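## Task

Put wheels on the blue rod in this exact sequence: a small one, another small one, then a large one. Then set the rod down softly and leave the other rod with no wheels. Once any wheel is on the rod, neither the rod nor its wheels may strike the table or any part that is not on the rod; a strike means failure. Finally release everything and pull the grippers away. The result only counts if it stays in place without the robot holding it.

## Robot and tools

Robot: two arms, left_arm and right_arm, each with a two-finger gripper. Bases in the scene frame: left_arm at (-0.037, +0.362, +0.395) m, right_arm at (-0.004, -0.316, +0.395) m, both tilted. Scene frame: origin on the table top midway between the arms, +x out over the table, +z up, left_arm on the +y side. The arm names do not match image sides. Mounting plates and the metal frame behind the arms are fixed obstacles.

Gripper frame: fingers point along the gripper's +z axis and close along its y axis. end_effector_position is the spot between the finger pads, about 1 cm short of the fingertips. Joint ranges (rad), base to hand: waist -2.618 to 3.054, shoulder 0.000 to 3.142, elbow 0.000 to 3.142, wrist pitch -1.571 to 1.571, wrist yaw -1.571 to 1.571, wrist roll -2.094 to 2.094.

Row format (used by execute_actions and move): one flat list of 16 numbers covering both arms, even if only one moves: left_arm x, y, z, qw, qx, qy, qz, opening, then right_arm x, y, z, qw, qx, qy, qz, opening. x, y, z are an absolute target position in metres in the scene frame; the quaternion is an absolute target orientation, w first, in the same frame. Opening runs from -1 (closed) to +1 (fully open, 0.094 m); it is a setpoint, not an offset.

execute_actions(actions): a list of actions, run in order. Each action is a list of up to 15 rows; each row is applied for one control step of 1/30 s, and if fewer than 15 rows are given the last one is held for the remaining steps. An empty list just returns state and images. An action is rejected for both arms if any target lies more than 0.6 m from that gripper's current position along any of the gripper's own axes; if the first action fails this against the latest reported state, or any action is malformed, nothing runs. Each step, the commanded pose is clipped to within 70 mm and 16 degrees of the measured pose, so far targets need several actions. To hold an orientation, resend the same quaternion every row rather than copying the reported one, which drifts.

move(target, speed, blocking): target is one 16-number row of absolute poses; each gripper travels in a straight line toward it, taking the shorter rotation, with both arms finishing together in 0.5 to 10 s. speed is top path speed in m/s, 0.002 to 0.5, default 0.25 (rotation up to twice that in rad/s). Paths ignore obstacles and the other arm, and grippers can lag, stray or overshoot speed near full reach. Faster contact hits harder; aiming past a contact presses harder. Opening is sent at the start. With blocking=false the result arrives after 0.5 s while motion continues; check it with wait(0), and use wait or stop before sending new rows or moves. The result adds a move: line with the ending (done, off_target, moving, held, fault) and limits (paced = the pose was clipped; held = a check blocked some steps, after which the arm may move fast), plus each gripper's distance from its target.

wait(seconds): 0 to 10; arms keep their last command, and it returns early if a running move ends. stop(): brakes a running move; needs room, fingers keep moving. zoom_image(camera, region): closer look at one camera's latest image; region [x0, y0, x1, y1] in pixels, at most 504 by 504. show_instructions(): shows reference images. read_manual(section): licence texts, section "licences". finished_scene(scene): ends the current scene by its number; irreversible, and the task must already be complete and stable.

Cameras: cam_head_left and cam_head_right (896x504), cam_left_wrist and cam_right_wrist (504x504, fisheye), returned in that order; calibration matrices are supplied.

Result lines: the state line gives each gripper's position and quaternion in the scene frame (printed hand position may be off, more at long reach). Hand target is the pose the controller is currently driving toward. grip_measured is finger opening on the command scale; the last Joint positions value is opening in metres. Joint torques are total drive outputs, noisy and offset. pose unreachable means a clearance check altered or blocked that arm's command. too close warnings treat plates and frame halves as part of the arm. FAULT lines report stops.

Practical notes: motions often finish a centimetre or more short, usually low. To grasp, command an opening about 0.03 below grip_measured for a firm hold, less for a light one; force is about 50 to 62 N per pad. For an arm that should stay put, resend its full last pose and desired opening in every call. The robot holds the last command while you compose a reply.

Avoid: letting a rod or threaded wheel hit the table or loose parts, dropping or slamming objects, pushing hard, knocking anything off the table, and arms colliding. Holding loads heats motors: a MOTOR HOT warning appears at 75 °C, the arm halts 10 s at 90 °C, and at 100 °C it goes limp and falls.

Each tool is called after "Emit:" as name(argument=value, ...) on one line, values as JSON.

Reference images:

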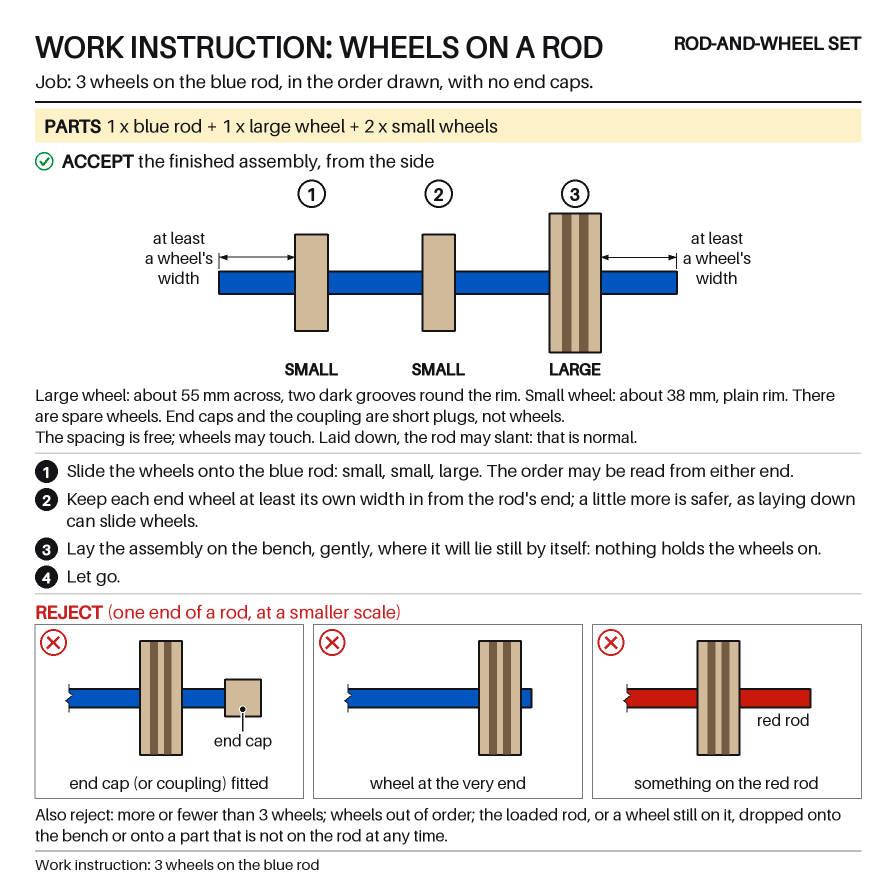

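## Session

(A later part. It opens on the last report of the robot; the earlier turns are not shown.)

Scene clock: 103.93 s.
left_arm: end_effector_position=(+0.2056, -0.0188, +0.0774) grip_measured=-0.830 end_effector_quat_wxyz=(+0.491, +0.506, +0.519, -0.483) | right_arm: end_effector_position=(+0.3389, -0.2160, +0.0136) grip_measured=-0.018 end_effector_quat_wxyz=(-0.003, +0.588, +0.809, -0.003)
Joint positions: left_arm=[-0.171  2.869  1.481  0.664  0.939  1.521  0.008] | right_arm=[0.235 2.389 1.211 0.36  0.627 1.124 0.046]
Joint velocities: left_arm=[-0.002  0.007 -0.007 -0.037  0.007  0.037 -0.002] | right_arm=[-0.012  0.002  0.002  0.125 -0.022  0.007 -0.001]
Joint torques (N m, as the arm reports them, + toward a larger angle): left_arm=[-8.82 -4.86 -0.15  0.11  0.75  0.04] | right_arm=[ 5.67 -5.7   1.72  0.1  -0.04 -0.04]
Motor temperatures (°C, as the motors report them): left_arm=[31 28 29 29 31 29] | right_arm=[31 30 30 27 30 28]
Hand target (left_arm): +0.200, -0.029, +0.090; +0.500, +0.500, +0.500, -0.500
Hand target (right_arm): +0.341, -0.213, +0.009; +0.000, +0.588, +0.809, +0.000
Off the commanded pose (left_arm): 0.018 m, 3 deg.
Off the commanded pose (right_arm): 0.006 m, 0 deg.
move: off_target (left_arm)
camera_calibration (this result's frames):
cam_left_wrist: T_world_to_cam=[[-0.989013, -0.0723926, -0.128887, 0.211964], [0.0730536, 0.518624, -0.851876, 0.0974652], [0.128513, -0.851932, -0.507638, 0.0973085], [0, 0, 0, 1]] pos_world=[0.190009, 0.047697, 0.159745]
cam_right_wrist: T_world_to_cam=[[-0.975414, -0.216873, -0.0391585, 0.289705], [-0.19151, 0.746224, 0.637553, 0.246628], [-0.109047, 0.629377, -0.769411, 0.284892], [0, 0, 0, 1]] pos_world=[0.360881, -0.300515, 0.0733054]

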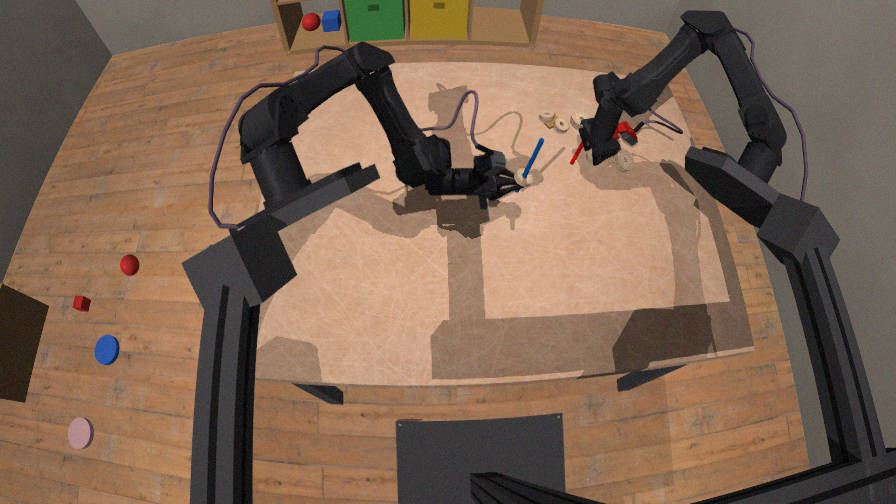

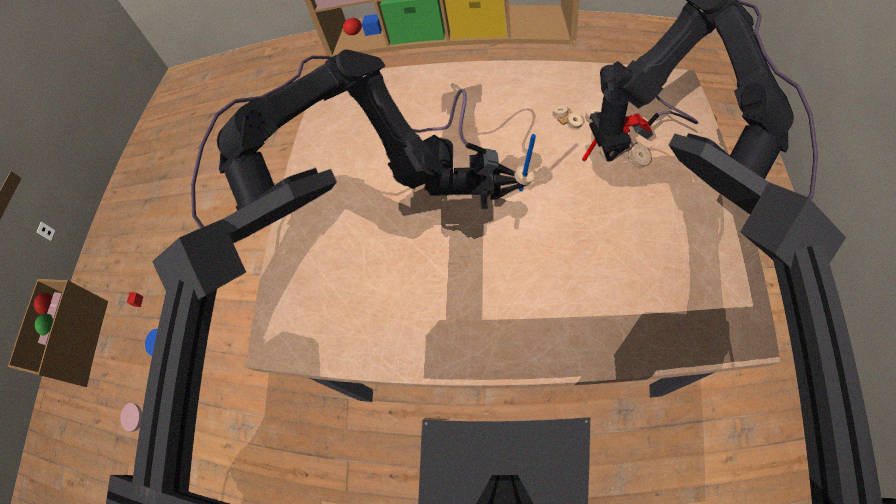

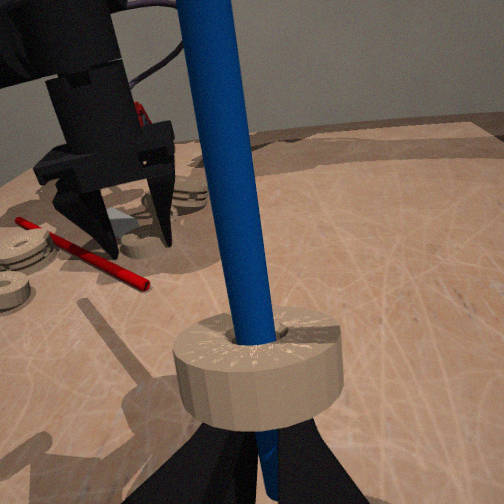

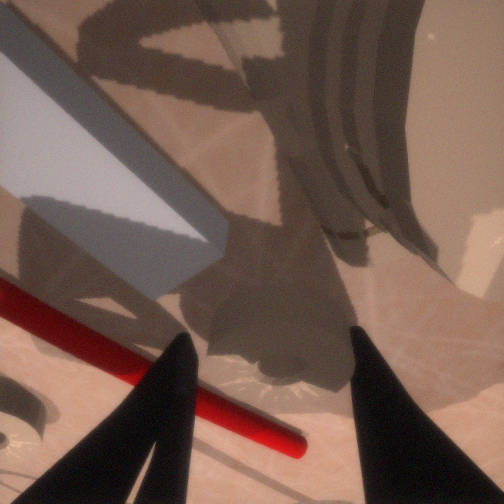

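Emit:
move(target=[0.2,-0.03,0.09,0.5,0.5,0.5,-0.5,-0.88, 0.341,-0.213,0.009,0,0.588,0.809,0,-0.25], speed=0.03)

Emit:
move(target=[0.2,-0.03,0.09,0.5,0.5,0.5,-0.5,-0.88, 0.341,-0.213,0.08,0,0.588,0.809,0,-0.25], speed=0.12)

Emit:
move(target=[0.2,-0.03,0.09,0.5,0.5,0.5,-0.5,-0.88, 0.2,-0.024,0.265,0,0,1,0,-0.25], speed=0.2)

Emit:
move(target=[0.2,-0.03,0.09,0.5,0.5,0.5,-0.5,-0.88, 0.2,-0.025,0.238,0,0,1,0,-0.25], speed=0.03)

Emit:
zoom_image(camera="cam_right_wrist", region=[172, 240, 372, 440])

Scene clock: 105.47 s.
left_arm: end_effector_position=(+0.2053, -0.0201, +0.0787) grip_measured=-0.830 end_effector_quat_wxyz=(+0.492, +0.506, +0.518, -0.483) | right_arm: end_effector_position=(+0.3389, -0.2160, +0.0136) grip_measured=-0.192 end_effector_quat_wxyz=(-0.003, +0.588, +0.809, -0.003)
Joint positions: left_arm=[-0.174  2.869  1.481  0.664  0.939  1.521  0.008] | right_arm=[0.235 2.389 1.211 0.36  0.627 1.122 0.038]
Joint velocities: left_arm=[-0.017  0.012 -0.002 -0.022  0.037 -0.095 -0.001] | right_arm=[ 0.012 -0.017 -0.007 -0.095  0.007 -0.051  0.   ]
Joint torques (N m, as the arm reports them, + toward a larger angle): left_arm=[-8.64 -4.84 -0.16  0.12  0.74  0.05] | right_arm=[ 5.79 -5.7   1.68  0.08 -0.03 -0.08]
Motor temperatures (°C, as the motors report them): left_arm=[31 28 29 29 31 29] | right_arm=[31 30 30 27 30 28]
Hand target (left_arm): +0.200, -0.030, +0.090; +0.500, +0.500, +0.500, -0.500
Hand target (right_arm): +0.341, -0.213, +0.009; +0.000, +0.588, +0.809, -0.000
Off the commanded pose (left_arm): 0.016 m, 3 deg.
Off the commanded pose (right_arm): 0.006 m, 0 deg.
move: off_target (left_arm)
camera_calibration (this result's frames):
cam_left_wrist: T_world_to_cam=[[-0.98899, -0.070719, -0.129993, 0.211795], [0.0752011, 0.516378, -0.853053, 0.0988216], [0.127453, -0.853436, -0.505374, 0.0969208], [0, 0, 0, 1]] pos_world=[0.189679, 0.0466643, 0.160813]
cam_right_wrist: T_world_to_cam=[[-0.975082, -0.218361, -0.0391589, 0.289271], [-0.192647, 0.745924, 0.637561, 0.246948], [-0.110009, 0.629219, -0.769404, 0.285184], [0, 0, 0, 1]] pos_world=[0.36101, -0.300482, 0.0733044]

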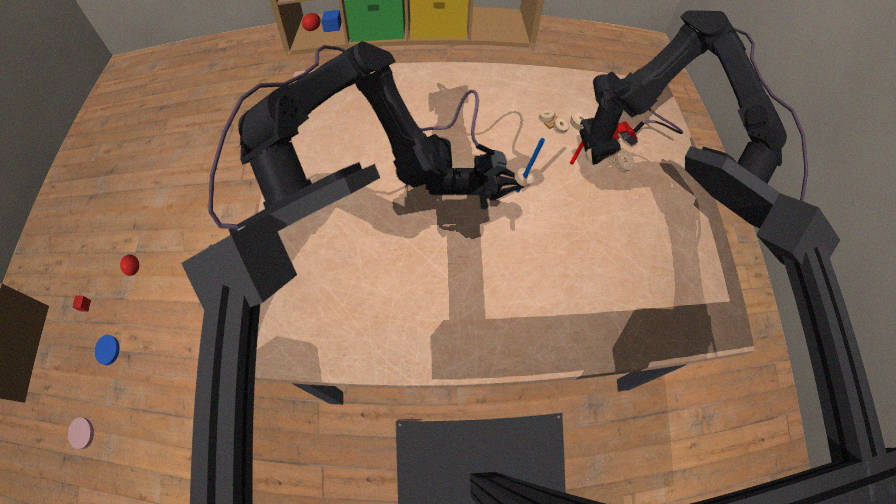

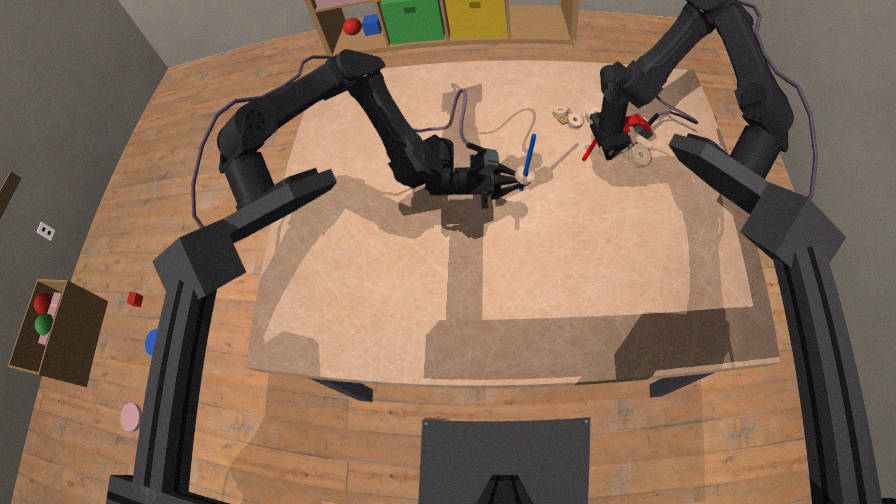

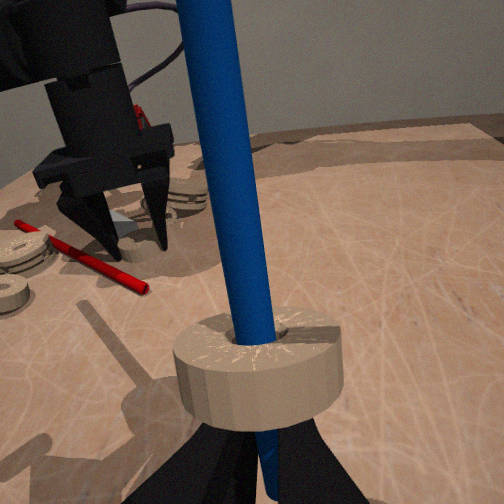

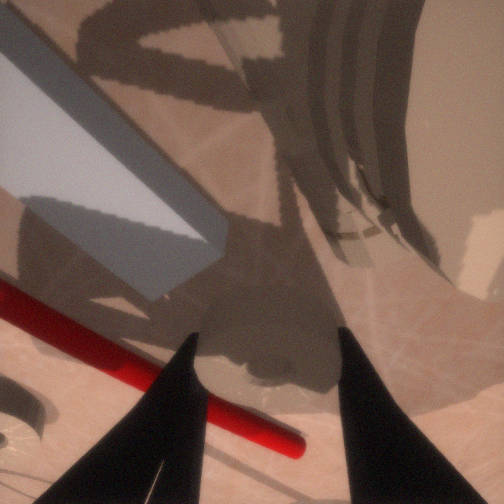

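Scene clock: 106.57 s.
left_arm: end_effector_position=(+0.2056, -0.0190, +0.0777) grip_measured=-0.830 end_effector_quat_wxyz=(+0.492, +0.506, +0.519, -0.483) | right_arm: end_effector_position=(+0.3467, -0.2158, +0.0722) grip_measured=-0.192 end_effector_quat_wxyz=(+0.004, +0.595, +0.804, +0.005)
Joint positions: left_arm=[-0.171  2.869  1.481  0.664  0.939  1.521  0.008] | right_arm=[0.325 2.208 1.075 0.289 0.681 1.209 0.038]
Joint velocities: left_arm=[-0.012 -0.002 -0.002 -0.051 -0.051 -0.022  0.   ] | right_arm=[-0.002 -0.007 -0.007 -0.022  0.037  0.022  0.001]
Joint torques (N m, as the arm reports them, + toward a larger angle): left_arm=[-8.71 -4.9  -0.17  0.11  0.72  0.04] | right_arm=[ 6.51 -7.56 -0.86 -0.23  0.13  0.06]
Motor temperatures (°C, as the motors report them): left_arm=[31 28 29 29 31 29] | right_arm=[31 30 30 27 30 28]
Hand target (left_arm): +0.200, -0.029, +0.090; +0.500, +0.500, +0.500, -0.500
Hand target (right_arm): +0.341, -0.214, +0.079; +0.001, +0.587, +0.809, -0.000
Off the commanded pose (left_arm): 0.017 m, 3 deg.
Off the commanded pose (right_arm): 0.010 m, 1 deg.
move: off_target (left_arm)
camera_calibration (this result's frames):
cam_left_wrist: T_world_to_cam=[[-0.989012, -0.0722705, -0.12897, 0.211952], [0.0733233, 0.517723, -0.852401, 0.0977475], [0.128374, -0.85249, -0.506735, 0.0972757], [0, 0, 0, 1]] pos_world=[0.189968, 0.0476383, 0.159948]
cam_right_wrist: T_world_to_cam=[[-0.978002, -0.199942, -0.0594673, 0.305672], [-0.191324, 0.746203, 0.637634, 0.210554], [-0.0831149, 0.634984, -0.768041, 0.322828], [0, 0, 0, 1]] pos_world=[0.366063, -0.30099, 0.131866]

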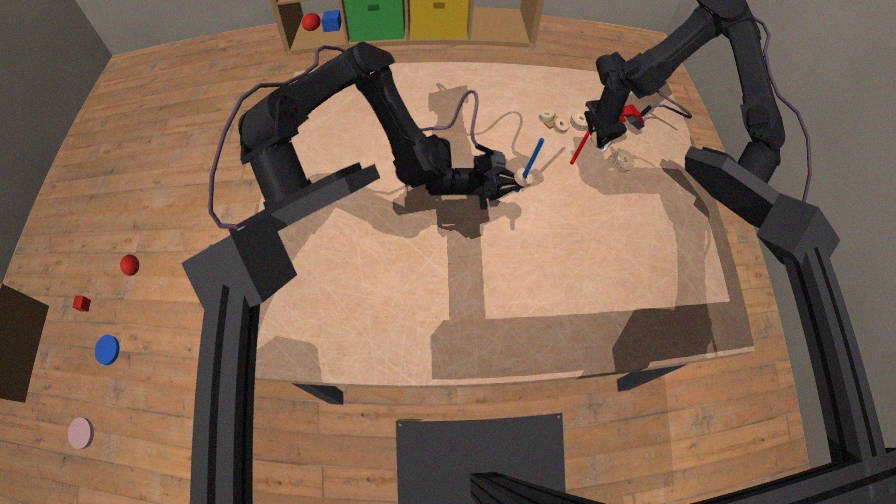

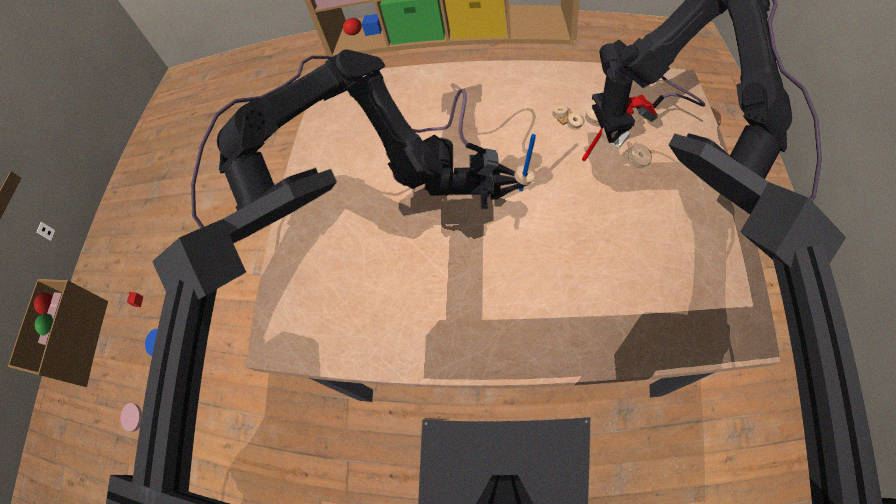

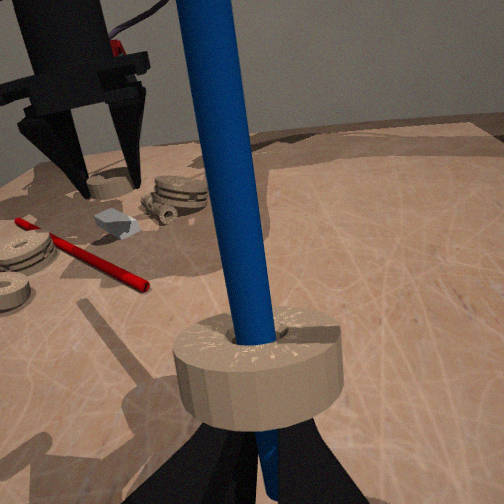

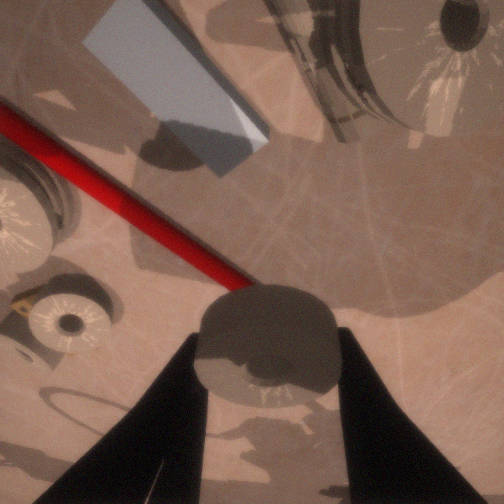

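Scene clock: 110.37 s.
left_arm: end_effector_position=(+0.2054, -0.0197, +0.0783) grip_measured=-0.830 end_effector_quat_wxyz=(+0.492, +0.506, +0.518, -0.483) | right_arm: end_effector_position=(+0.2018, -0.0364, +0.2582) grip_measured=-0.192 end_effector_quat_wxyz=(-0.000, +0.008, +1.000, -0.005)
Joint positions: left_arm=[-0.173  2.869  1.481  0.664  0.939  1.521  0.008] | right_arm=[ 1.125  2.453  1.235 -0.541  0.937  1.122  0.038]
Joint velocities: left_arm=[ 0.027 -0.007 -0.002  0.007  0.022 -0.007 -0.001] | right_arm=[-0.002  0.002 -0.007 -0.066 -0.037  0.022 -0.001]
Joint torques (N m, as the arm reports them, + toward a larger angle): left_arm=[-8.56 -4.88 -0.19  0.11  0.74  0.03] | right_arm=[ 8.72 -5.    4.96 -0.29  0.01  0.02]
Motor temperatures (°C, as the motors report them): left_arm=[31 28 29 29 31 29] | right_arm=[31 30 30 27 30 28]
Hand target (left_arm): +0.200, -0.030, +0.090; +0.500, +0.500, +0.500, -0.500
Hand target (right_arm): +0.200, -0.030, +0.264; +0.004, -0.001, +1.000, -0.002
Off the commanded pose (left_arm): 0.016 m, 3 deg.
Off the commanded pose (right_arm): 0.014 m, 1 deg.
move: off_target (left_arm, right_arm)
camera_calibration (this result's frames):
cam_left_wrist: T_world_to_cam=[[-0.988998, -0.0713085, -0.129604, 0.211854], [0.0745009, 0.516801, -0.852858, 0.0984352], [0.127795, -0.85313, -0.505803, 0.0970552], [0, 0, 0, 1]] pos_world=[0.189787, 0.0470364, 0.160499]
cam_right_wrist: T_world_to_cam=[[-0.108729, -0.993379, -0.0370978, 0.000831553], [-0.768564, 0.0603361, 0.636922, 0.0221205], [-0.630466, 0.0977639, -0.770035, 0.431107], [0, 0, 0, 1]] pos_world=[0.28889, -0.0426553, 0.317909]

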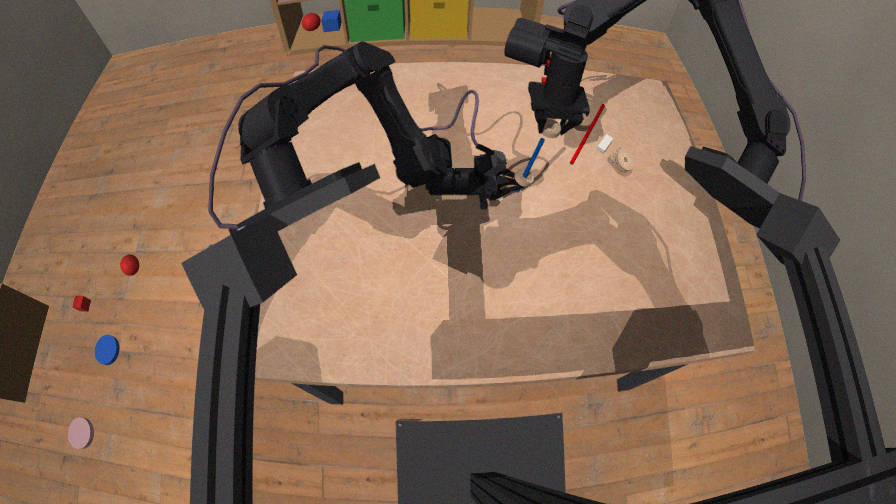

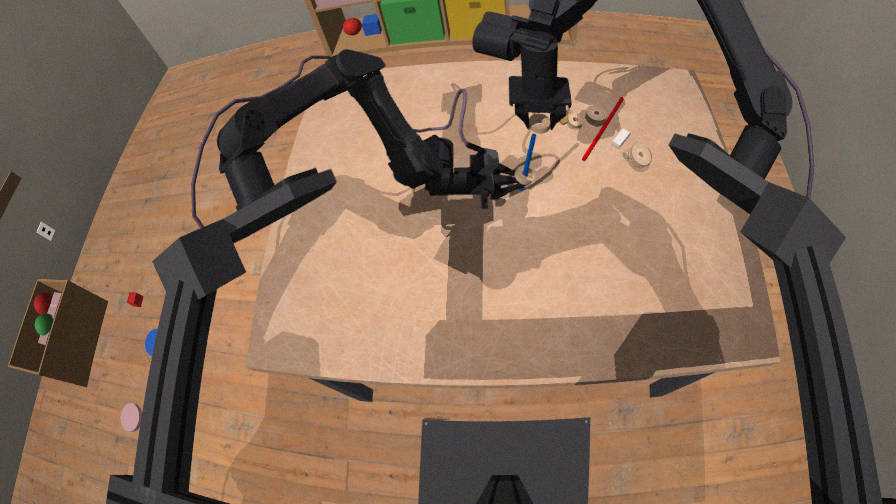

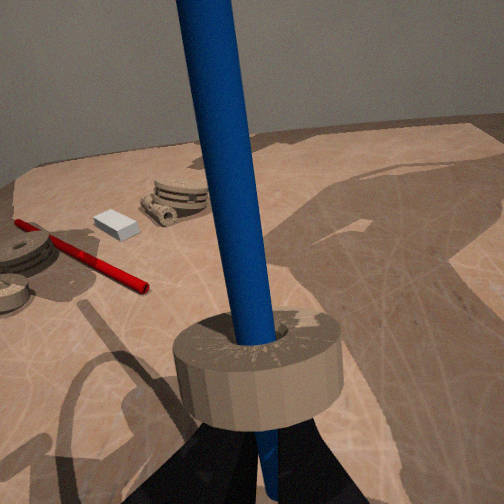

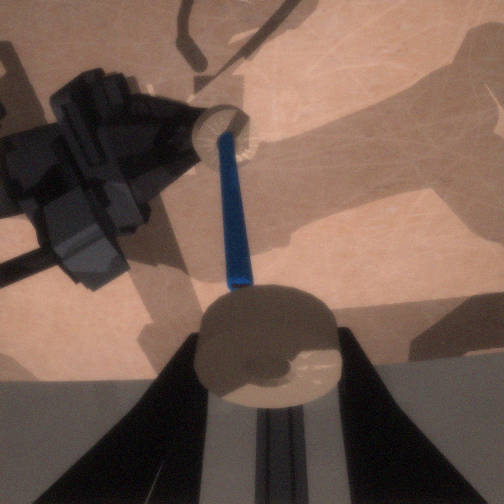

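Scene clock: 111.60 s.
left_arm: end_effector_position=(+0.2053, -0.0198, +0.0785) grip_measured=-0.830 end_effector_quat_wxyz=(+0.492, +0.506, +0.518, -0.483) | right_arm: end_effector_position=(+0.1981, -0.0331, +0.2373) grip_measured=-0.192 end_effector_quat_wxyz=(-0.006, -0.003, +1.000, -0.007)
Joint positions: left_arm=[-0.174  2.869  1.481  0.664  0.939  1.521  0.008] | right_arm=[ 1.084  2.497  1.235 -0.458  0.937  1.046  0.038]
Joint velocities: left_arm=[-0.002  0.002 -0.017 -0.037  0.007 -0.007 -0.001] | right_arm=[-0.002 -0.007 -0.012 -0.037 -0.037 -0.022  0.   ]
Joint torques (N m, as the arm reports them, + toward a larger angle): left_arm=[-8.57 -4.84 -0.17  0.11  0.71  0.04] | right_arm=[ 8.24 -4.93  4.18  0.01 -0.04  0.  ]
Motor temperatures (°C, as the motors report them): left_arm=[31 28 29 29 31 29] | right_arm=[31 30 30 27 30 28]
Hand target (left_arm): +0.200, -0.029, +0.090; +0.500, +0.500, +0.500, -0.500
Hand target (right_arm): +0.200, -0.025, +0.238; -0.000, +0.000, +1.000, +0.000
Off the commanded pose (left_arm): 0.016 m, 3 deg.
Off the commanded pose (right_arm): 0.008 m, 1 deg.
move: off_target (left_arm)
camera_calibration (this result's frames):
cam_left_wrist: T_world_to_cam=[[-0.988996, -0.0711226, -0.129727, 0.211836], [0.0747394, 0.516551, -0.852988, 0.0985859], [0.127677, -0.853297, -0.505552, 0.097012], [0, 0, 0, 1]] pos_world=[0.18975, 0.0469217, 0.160618]
cam_right_wrist: T_world_to_cam=[[-0.0889579, -0.995558, -0.0308389, -0.0025075], [-0.76262, 0.0481623, 0.645052, 0.0288314], [-0.640701, 0.0809008, -0.763516, 0.412331], [0, 0, 0, 1]] pos_world=[0.285945, -0.0372428, 0.296146]

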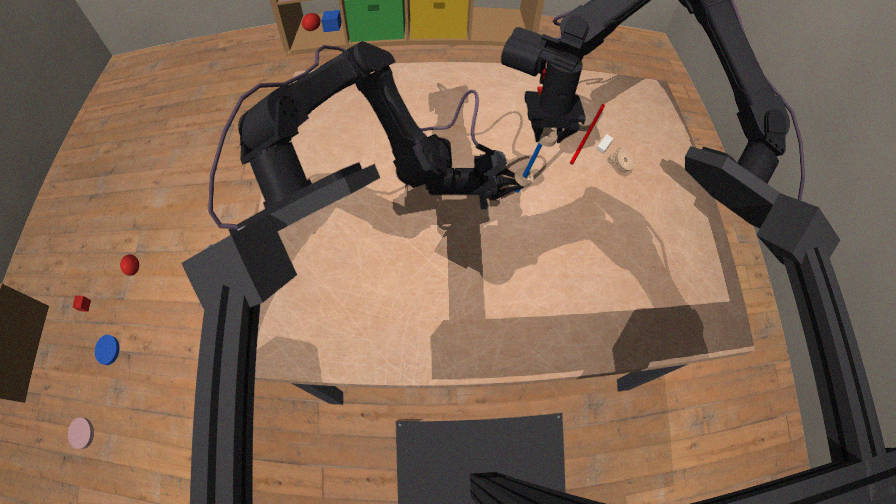

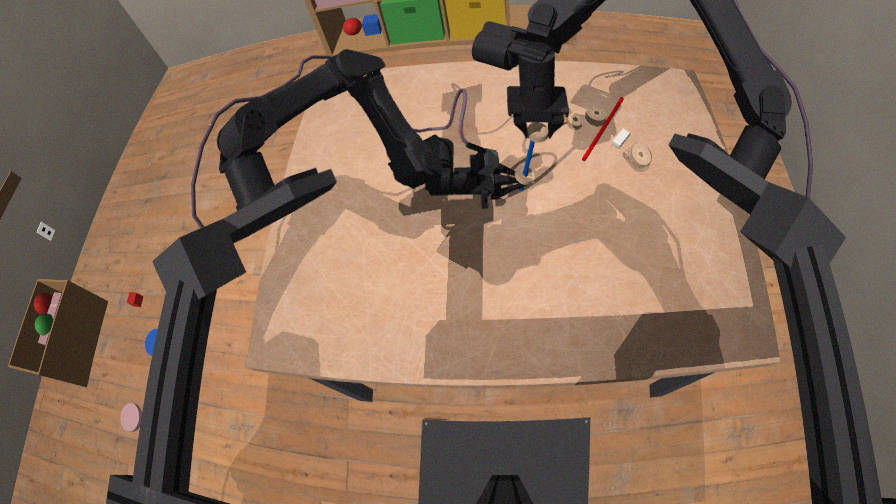

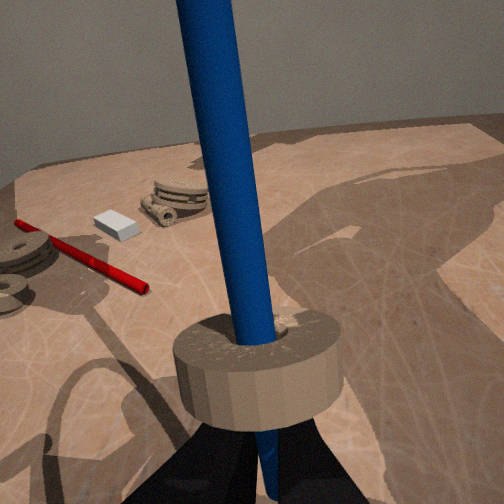

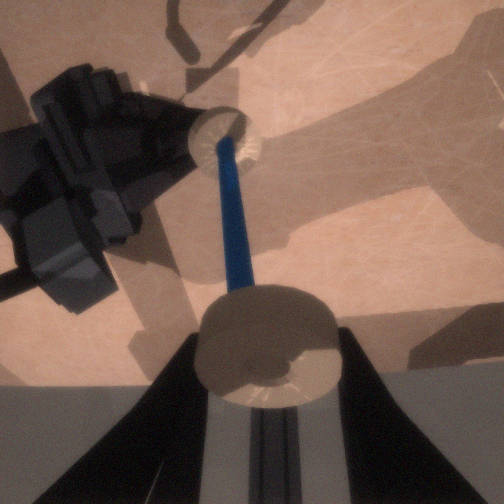

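Region (172, 240, 372, 440) of cam_right_wrist's 504x504 image, scaled by 2.520, with more detail than that image has.

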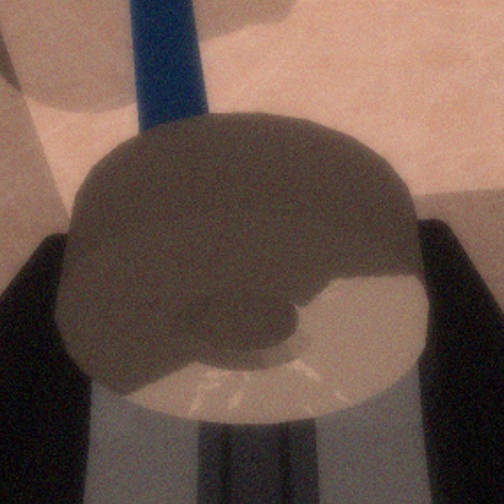

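Emit:
move(target=[0.2,-0.03,0.09,0.5,0.5,0.5,-0.5,-0.88, 0.202,-0.018,0.242,0,0,1,0,-0.25], speed=0.03)

Emit:
zoom_image(camera="cam_right_wrist", region=[172, 240, 372, 440])

Scene clock: 112.83 s.
left_arm: end_effector_position=(+0.2057, -0.0186, +0.0771) grip_measured=-0.830 end_effector_quat_wxyz=(+0.491, +0.506, +0.520, -0.482) | right_arm: end_effector_position=(+0.2041, -0.0252, +0.2360) grip_measured=-0.192 end_effector_quat_wxyz=(-0.004, +0.008, +1.000, -0.004)
Joint positions: left_arm=[-0.17   2.869  1.481  0.664  0.939  1.521  0.008] | right_arm=[ 1.079  2.513  1.273 -0.46   0.937  1.05   0.038]
Joint velocities: left_arm=[-0.027 -0.002 -0.017  0.037 -0.007 -0.051 -0.   ] | right_arm=[ 0.002 -0.027 -0.002 -0.037  0.037 -0.066 -0.   ]
Joint torques (N m, as the arm reports them, + toward a larger angle): left_arm=[-8.86 -4.83 -0.17  0.11  0.73  0.04] | right_arm=[ 9.24 -5.01  4.6  -0.34 -0.02  0.07]
Motor temperatures (°C, as the motors report them): left_arm=[31 28 29 29 31 29] | right_arm=[31 30 30 27 30 28]
Hand target (left_arm): +0.200, -0.029, +0.090; +0.500, +0.500, +0.500, -0.500
Hand target (right_arm): +0.202, -0.018, +0.242; +0.000, -0.000, +1.000, +0.000
Off the commanded pose (left_arm): 0.018 m, 3 deg.
Off the commanded pose (right_arm): 0.010 m, 1 deg.
move: off_target (left_arm)
camera_calibration (this result's frames):
cam_left_wrist: T_world_to_cam=[[-0.989018, -0.0727649, -0.128642, 0.212001], [0.072576, 0.519122, -0.851613, 0.0971636], [0.128748, -0.851597, -0.50814, 0.0973941], [0, 0, 0, 1]] pos_world=[0.190082, 0.047927, 0.159508]
cam_right_wrist: T_world_to_cam=[[-0.110836, -0.993127, -0.0376123, 0.0119158], [-0.76358, 0.0608718, 0.642838, 0.0349348], [-0.63613, 0.0999694, -0.765078, 0.41442], [0, 0, 0, 1]] pos_world=[0.291621, -0.0317219, 0.295054]

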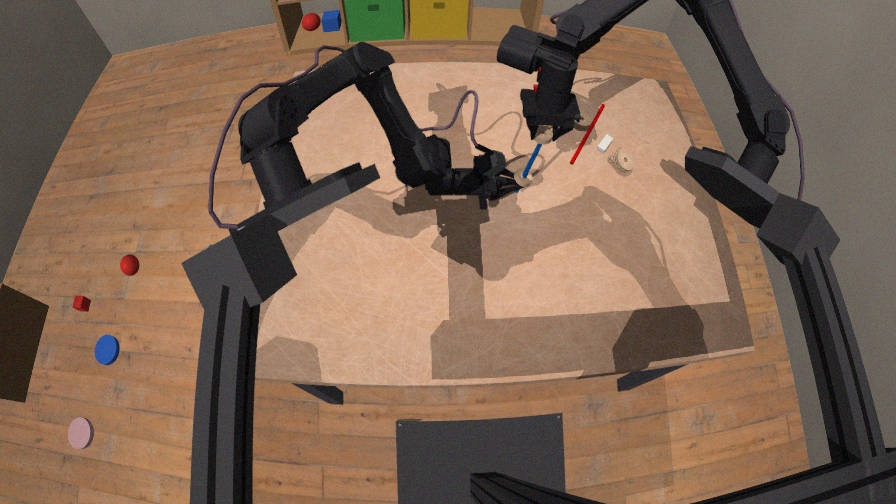

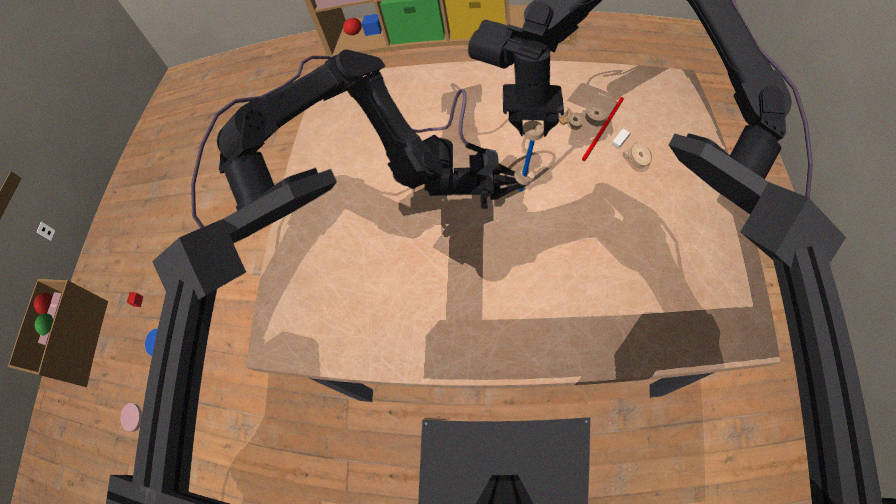

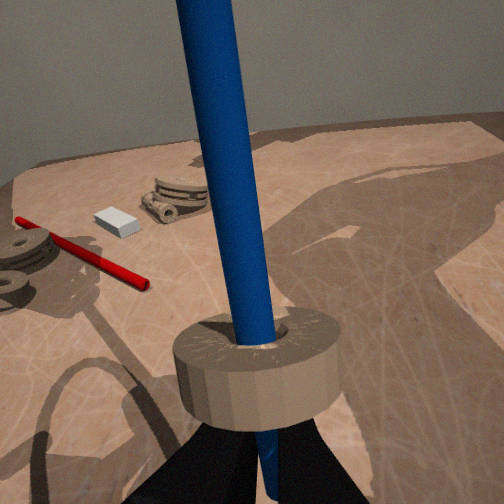

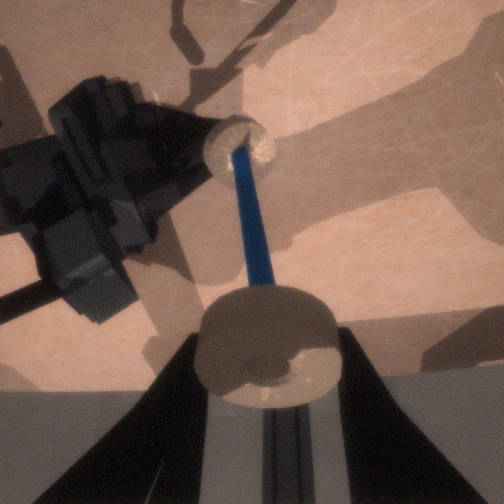

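Region (172, 240, 372, 440) of cam_right_wrist's 504x504 image, scaled by 2.520, with more detail than that image has.

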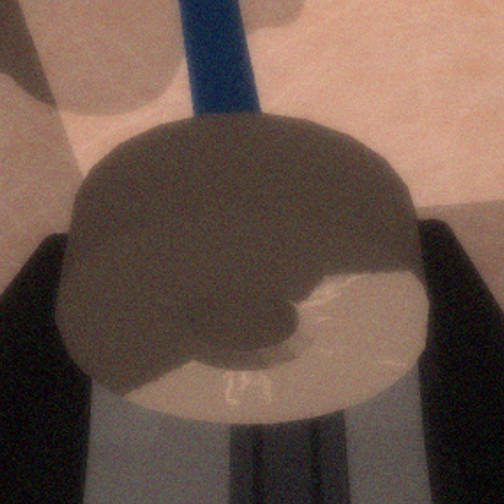

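Emit:
move(target=[0.2,-0.03,0.09,0.5,0.5,0.5,-0.5,-0.88, 0.2,-0.0255,0.218,0,0,1,0,-0.25], speed=0.015)

Emit:
zoom_image(camera="cam_right_wrist", region=[172, 240, 372, 440])

Scene clock: 115.23 s.
left_arm: end_effector_position=(+0.2061, -0.0162, +0.0689) grip_measured=-0.830 end_effector_quat_wxyz=(+0.482, +0.514, +0.530, -0.472) | right_arm: end_effector_position=(+0.2084, -0.0244, +0.2246) grip_measured=-0.192 end_effector_quat_wxyz=(-0.001, +0.006, +1.000, +0.004)
Joint positions: left_arm=[-0.165  2.869  1.481  0.662  0.902  1.524  0.008] | right_arm=[ 1.048  2.513  1.248 -0.364  0.937  0.969  0.038]
Joint velocities: left_arm=[-0.022  0.002 -0.007 -0.066 -0.037 -0.022 -0.   ] | right_arm=[-0.012 -0.012 -0.012 -0.081 -0.007 -0.007  0.001]
Joint torques (N m, as the arm reports them, + toward a larger angle): left_arm=[-9.18 -4.84 -0.2   0.12  1.01  0.01] | right_arm=[ 7.5  -4.73  1.48  0.14  0.03 -0.02]
Motor temperatures (°C, as the motors report them): left_arm=[31 28 29 29 31 29] | right_arm=[31 30 30 27 30 28]
Hand target (left_arm): +0.200, -0.029, +0.089; +0.499, +0.500, +0.501, -0.499
Hand target (right_arm): +0.200, -0.026, +0.218; -0.000, +0.000, +1.000, -0.000
Off the commanded pose (left_arm): 0.026 m, 5 deg.
Off the commanded pose (right_arm): 0.011 m, 1 deg.
move: off_target (left_arm, right_arm)
camera_calibration (this result's frames):
cam_left_wrist: T_world_to_cam=[[-0.988999, -0.0705844, -0.129993, 0.21159], [0.0696864, 0.552844, -0.830366, 0.088587], [0.130477, -0.83029, -0.541844, 0.0974308], [0, 0, 0, 1]] pos_world=[0.190377, 0.046856, 0.153857]
cam_right_wrist: T_world_to_cam=[[-0.105362, -0.992974, -0.0538685, 0.0153249], [-0.768383, 0.0469049, 0.63827, 0.0471248], [-0.631258, 0.108641, -0.767926, 0.408189], [0, 0, 0, 1]] pos_world=[0.295497, -0.0313391, 0.284206]

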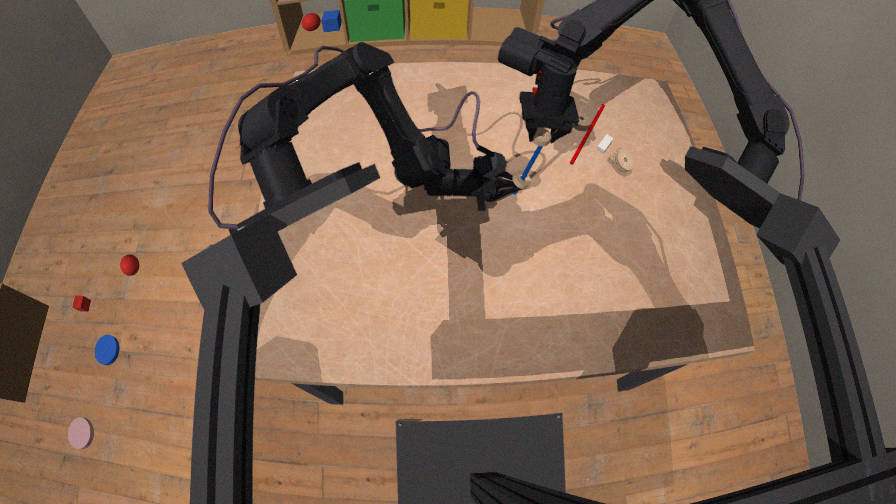

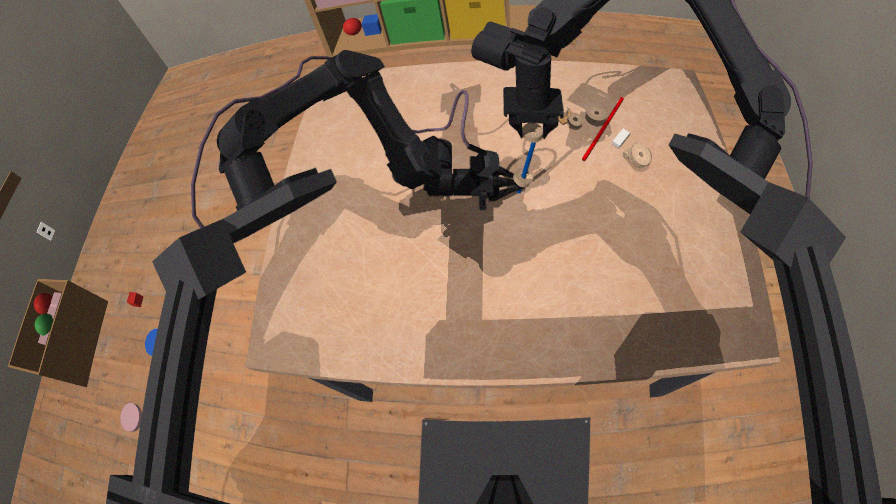

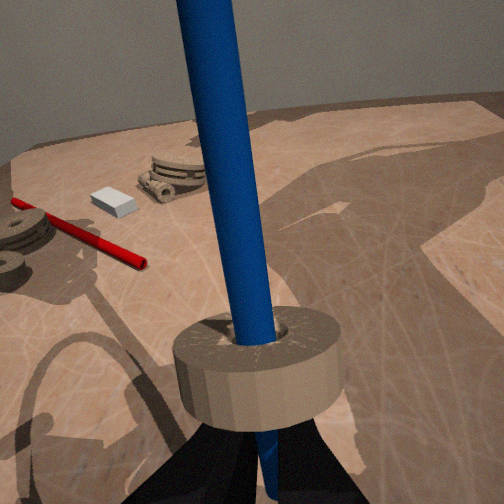

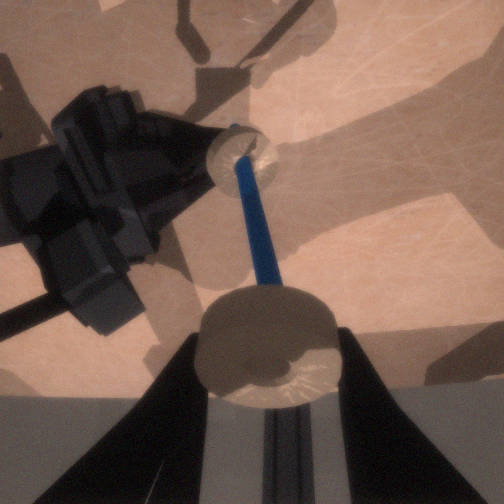

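Region (172, 240, 372, 440) of cam_right_wrist's 504x504 image, scaled by 2.520, with more detail than that image has.

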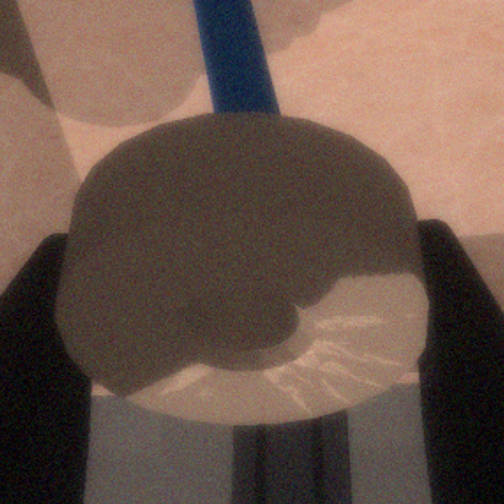

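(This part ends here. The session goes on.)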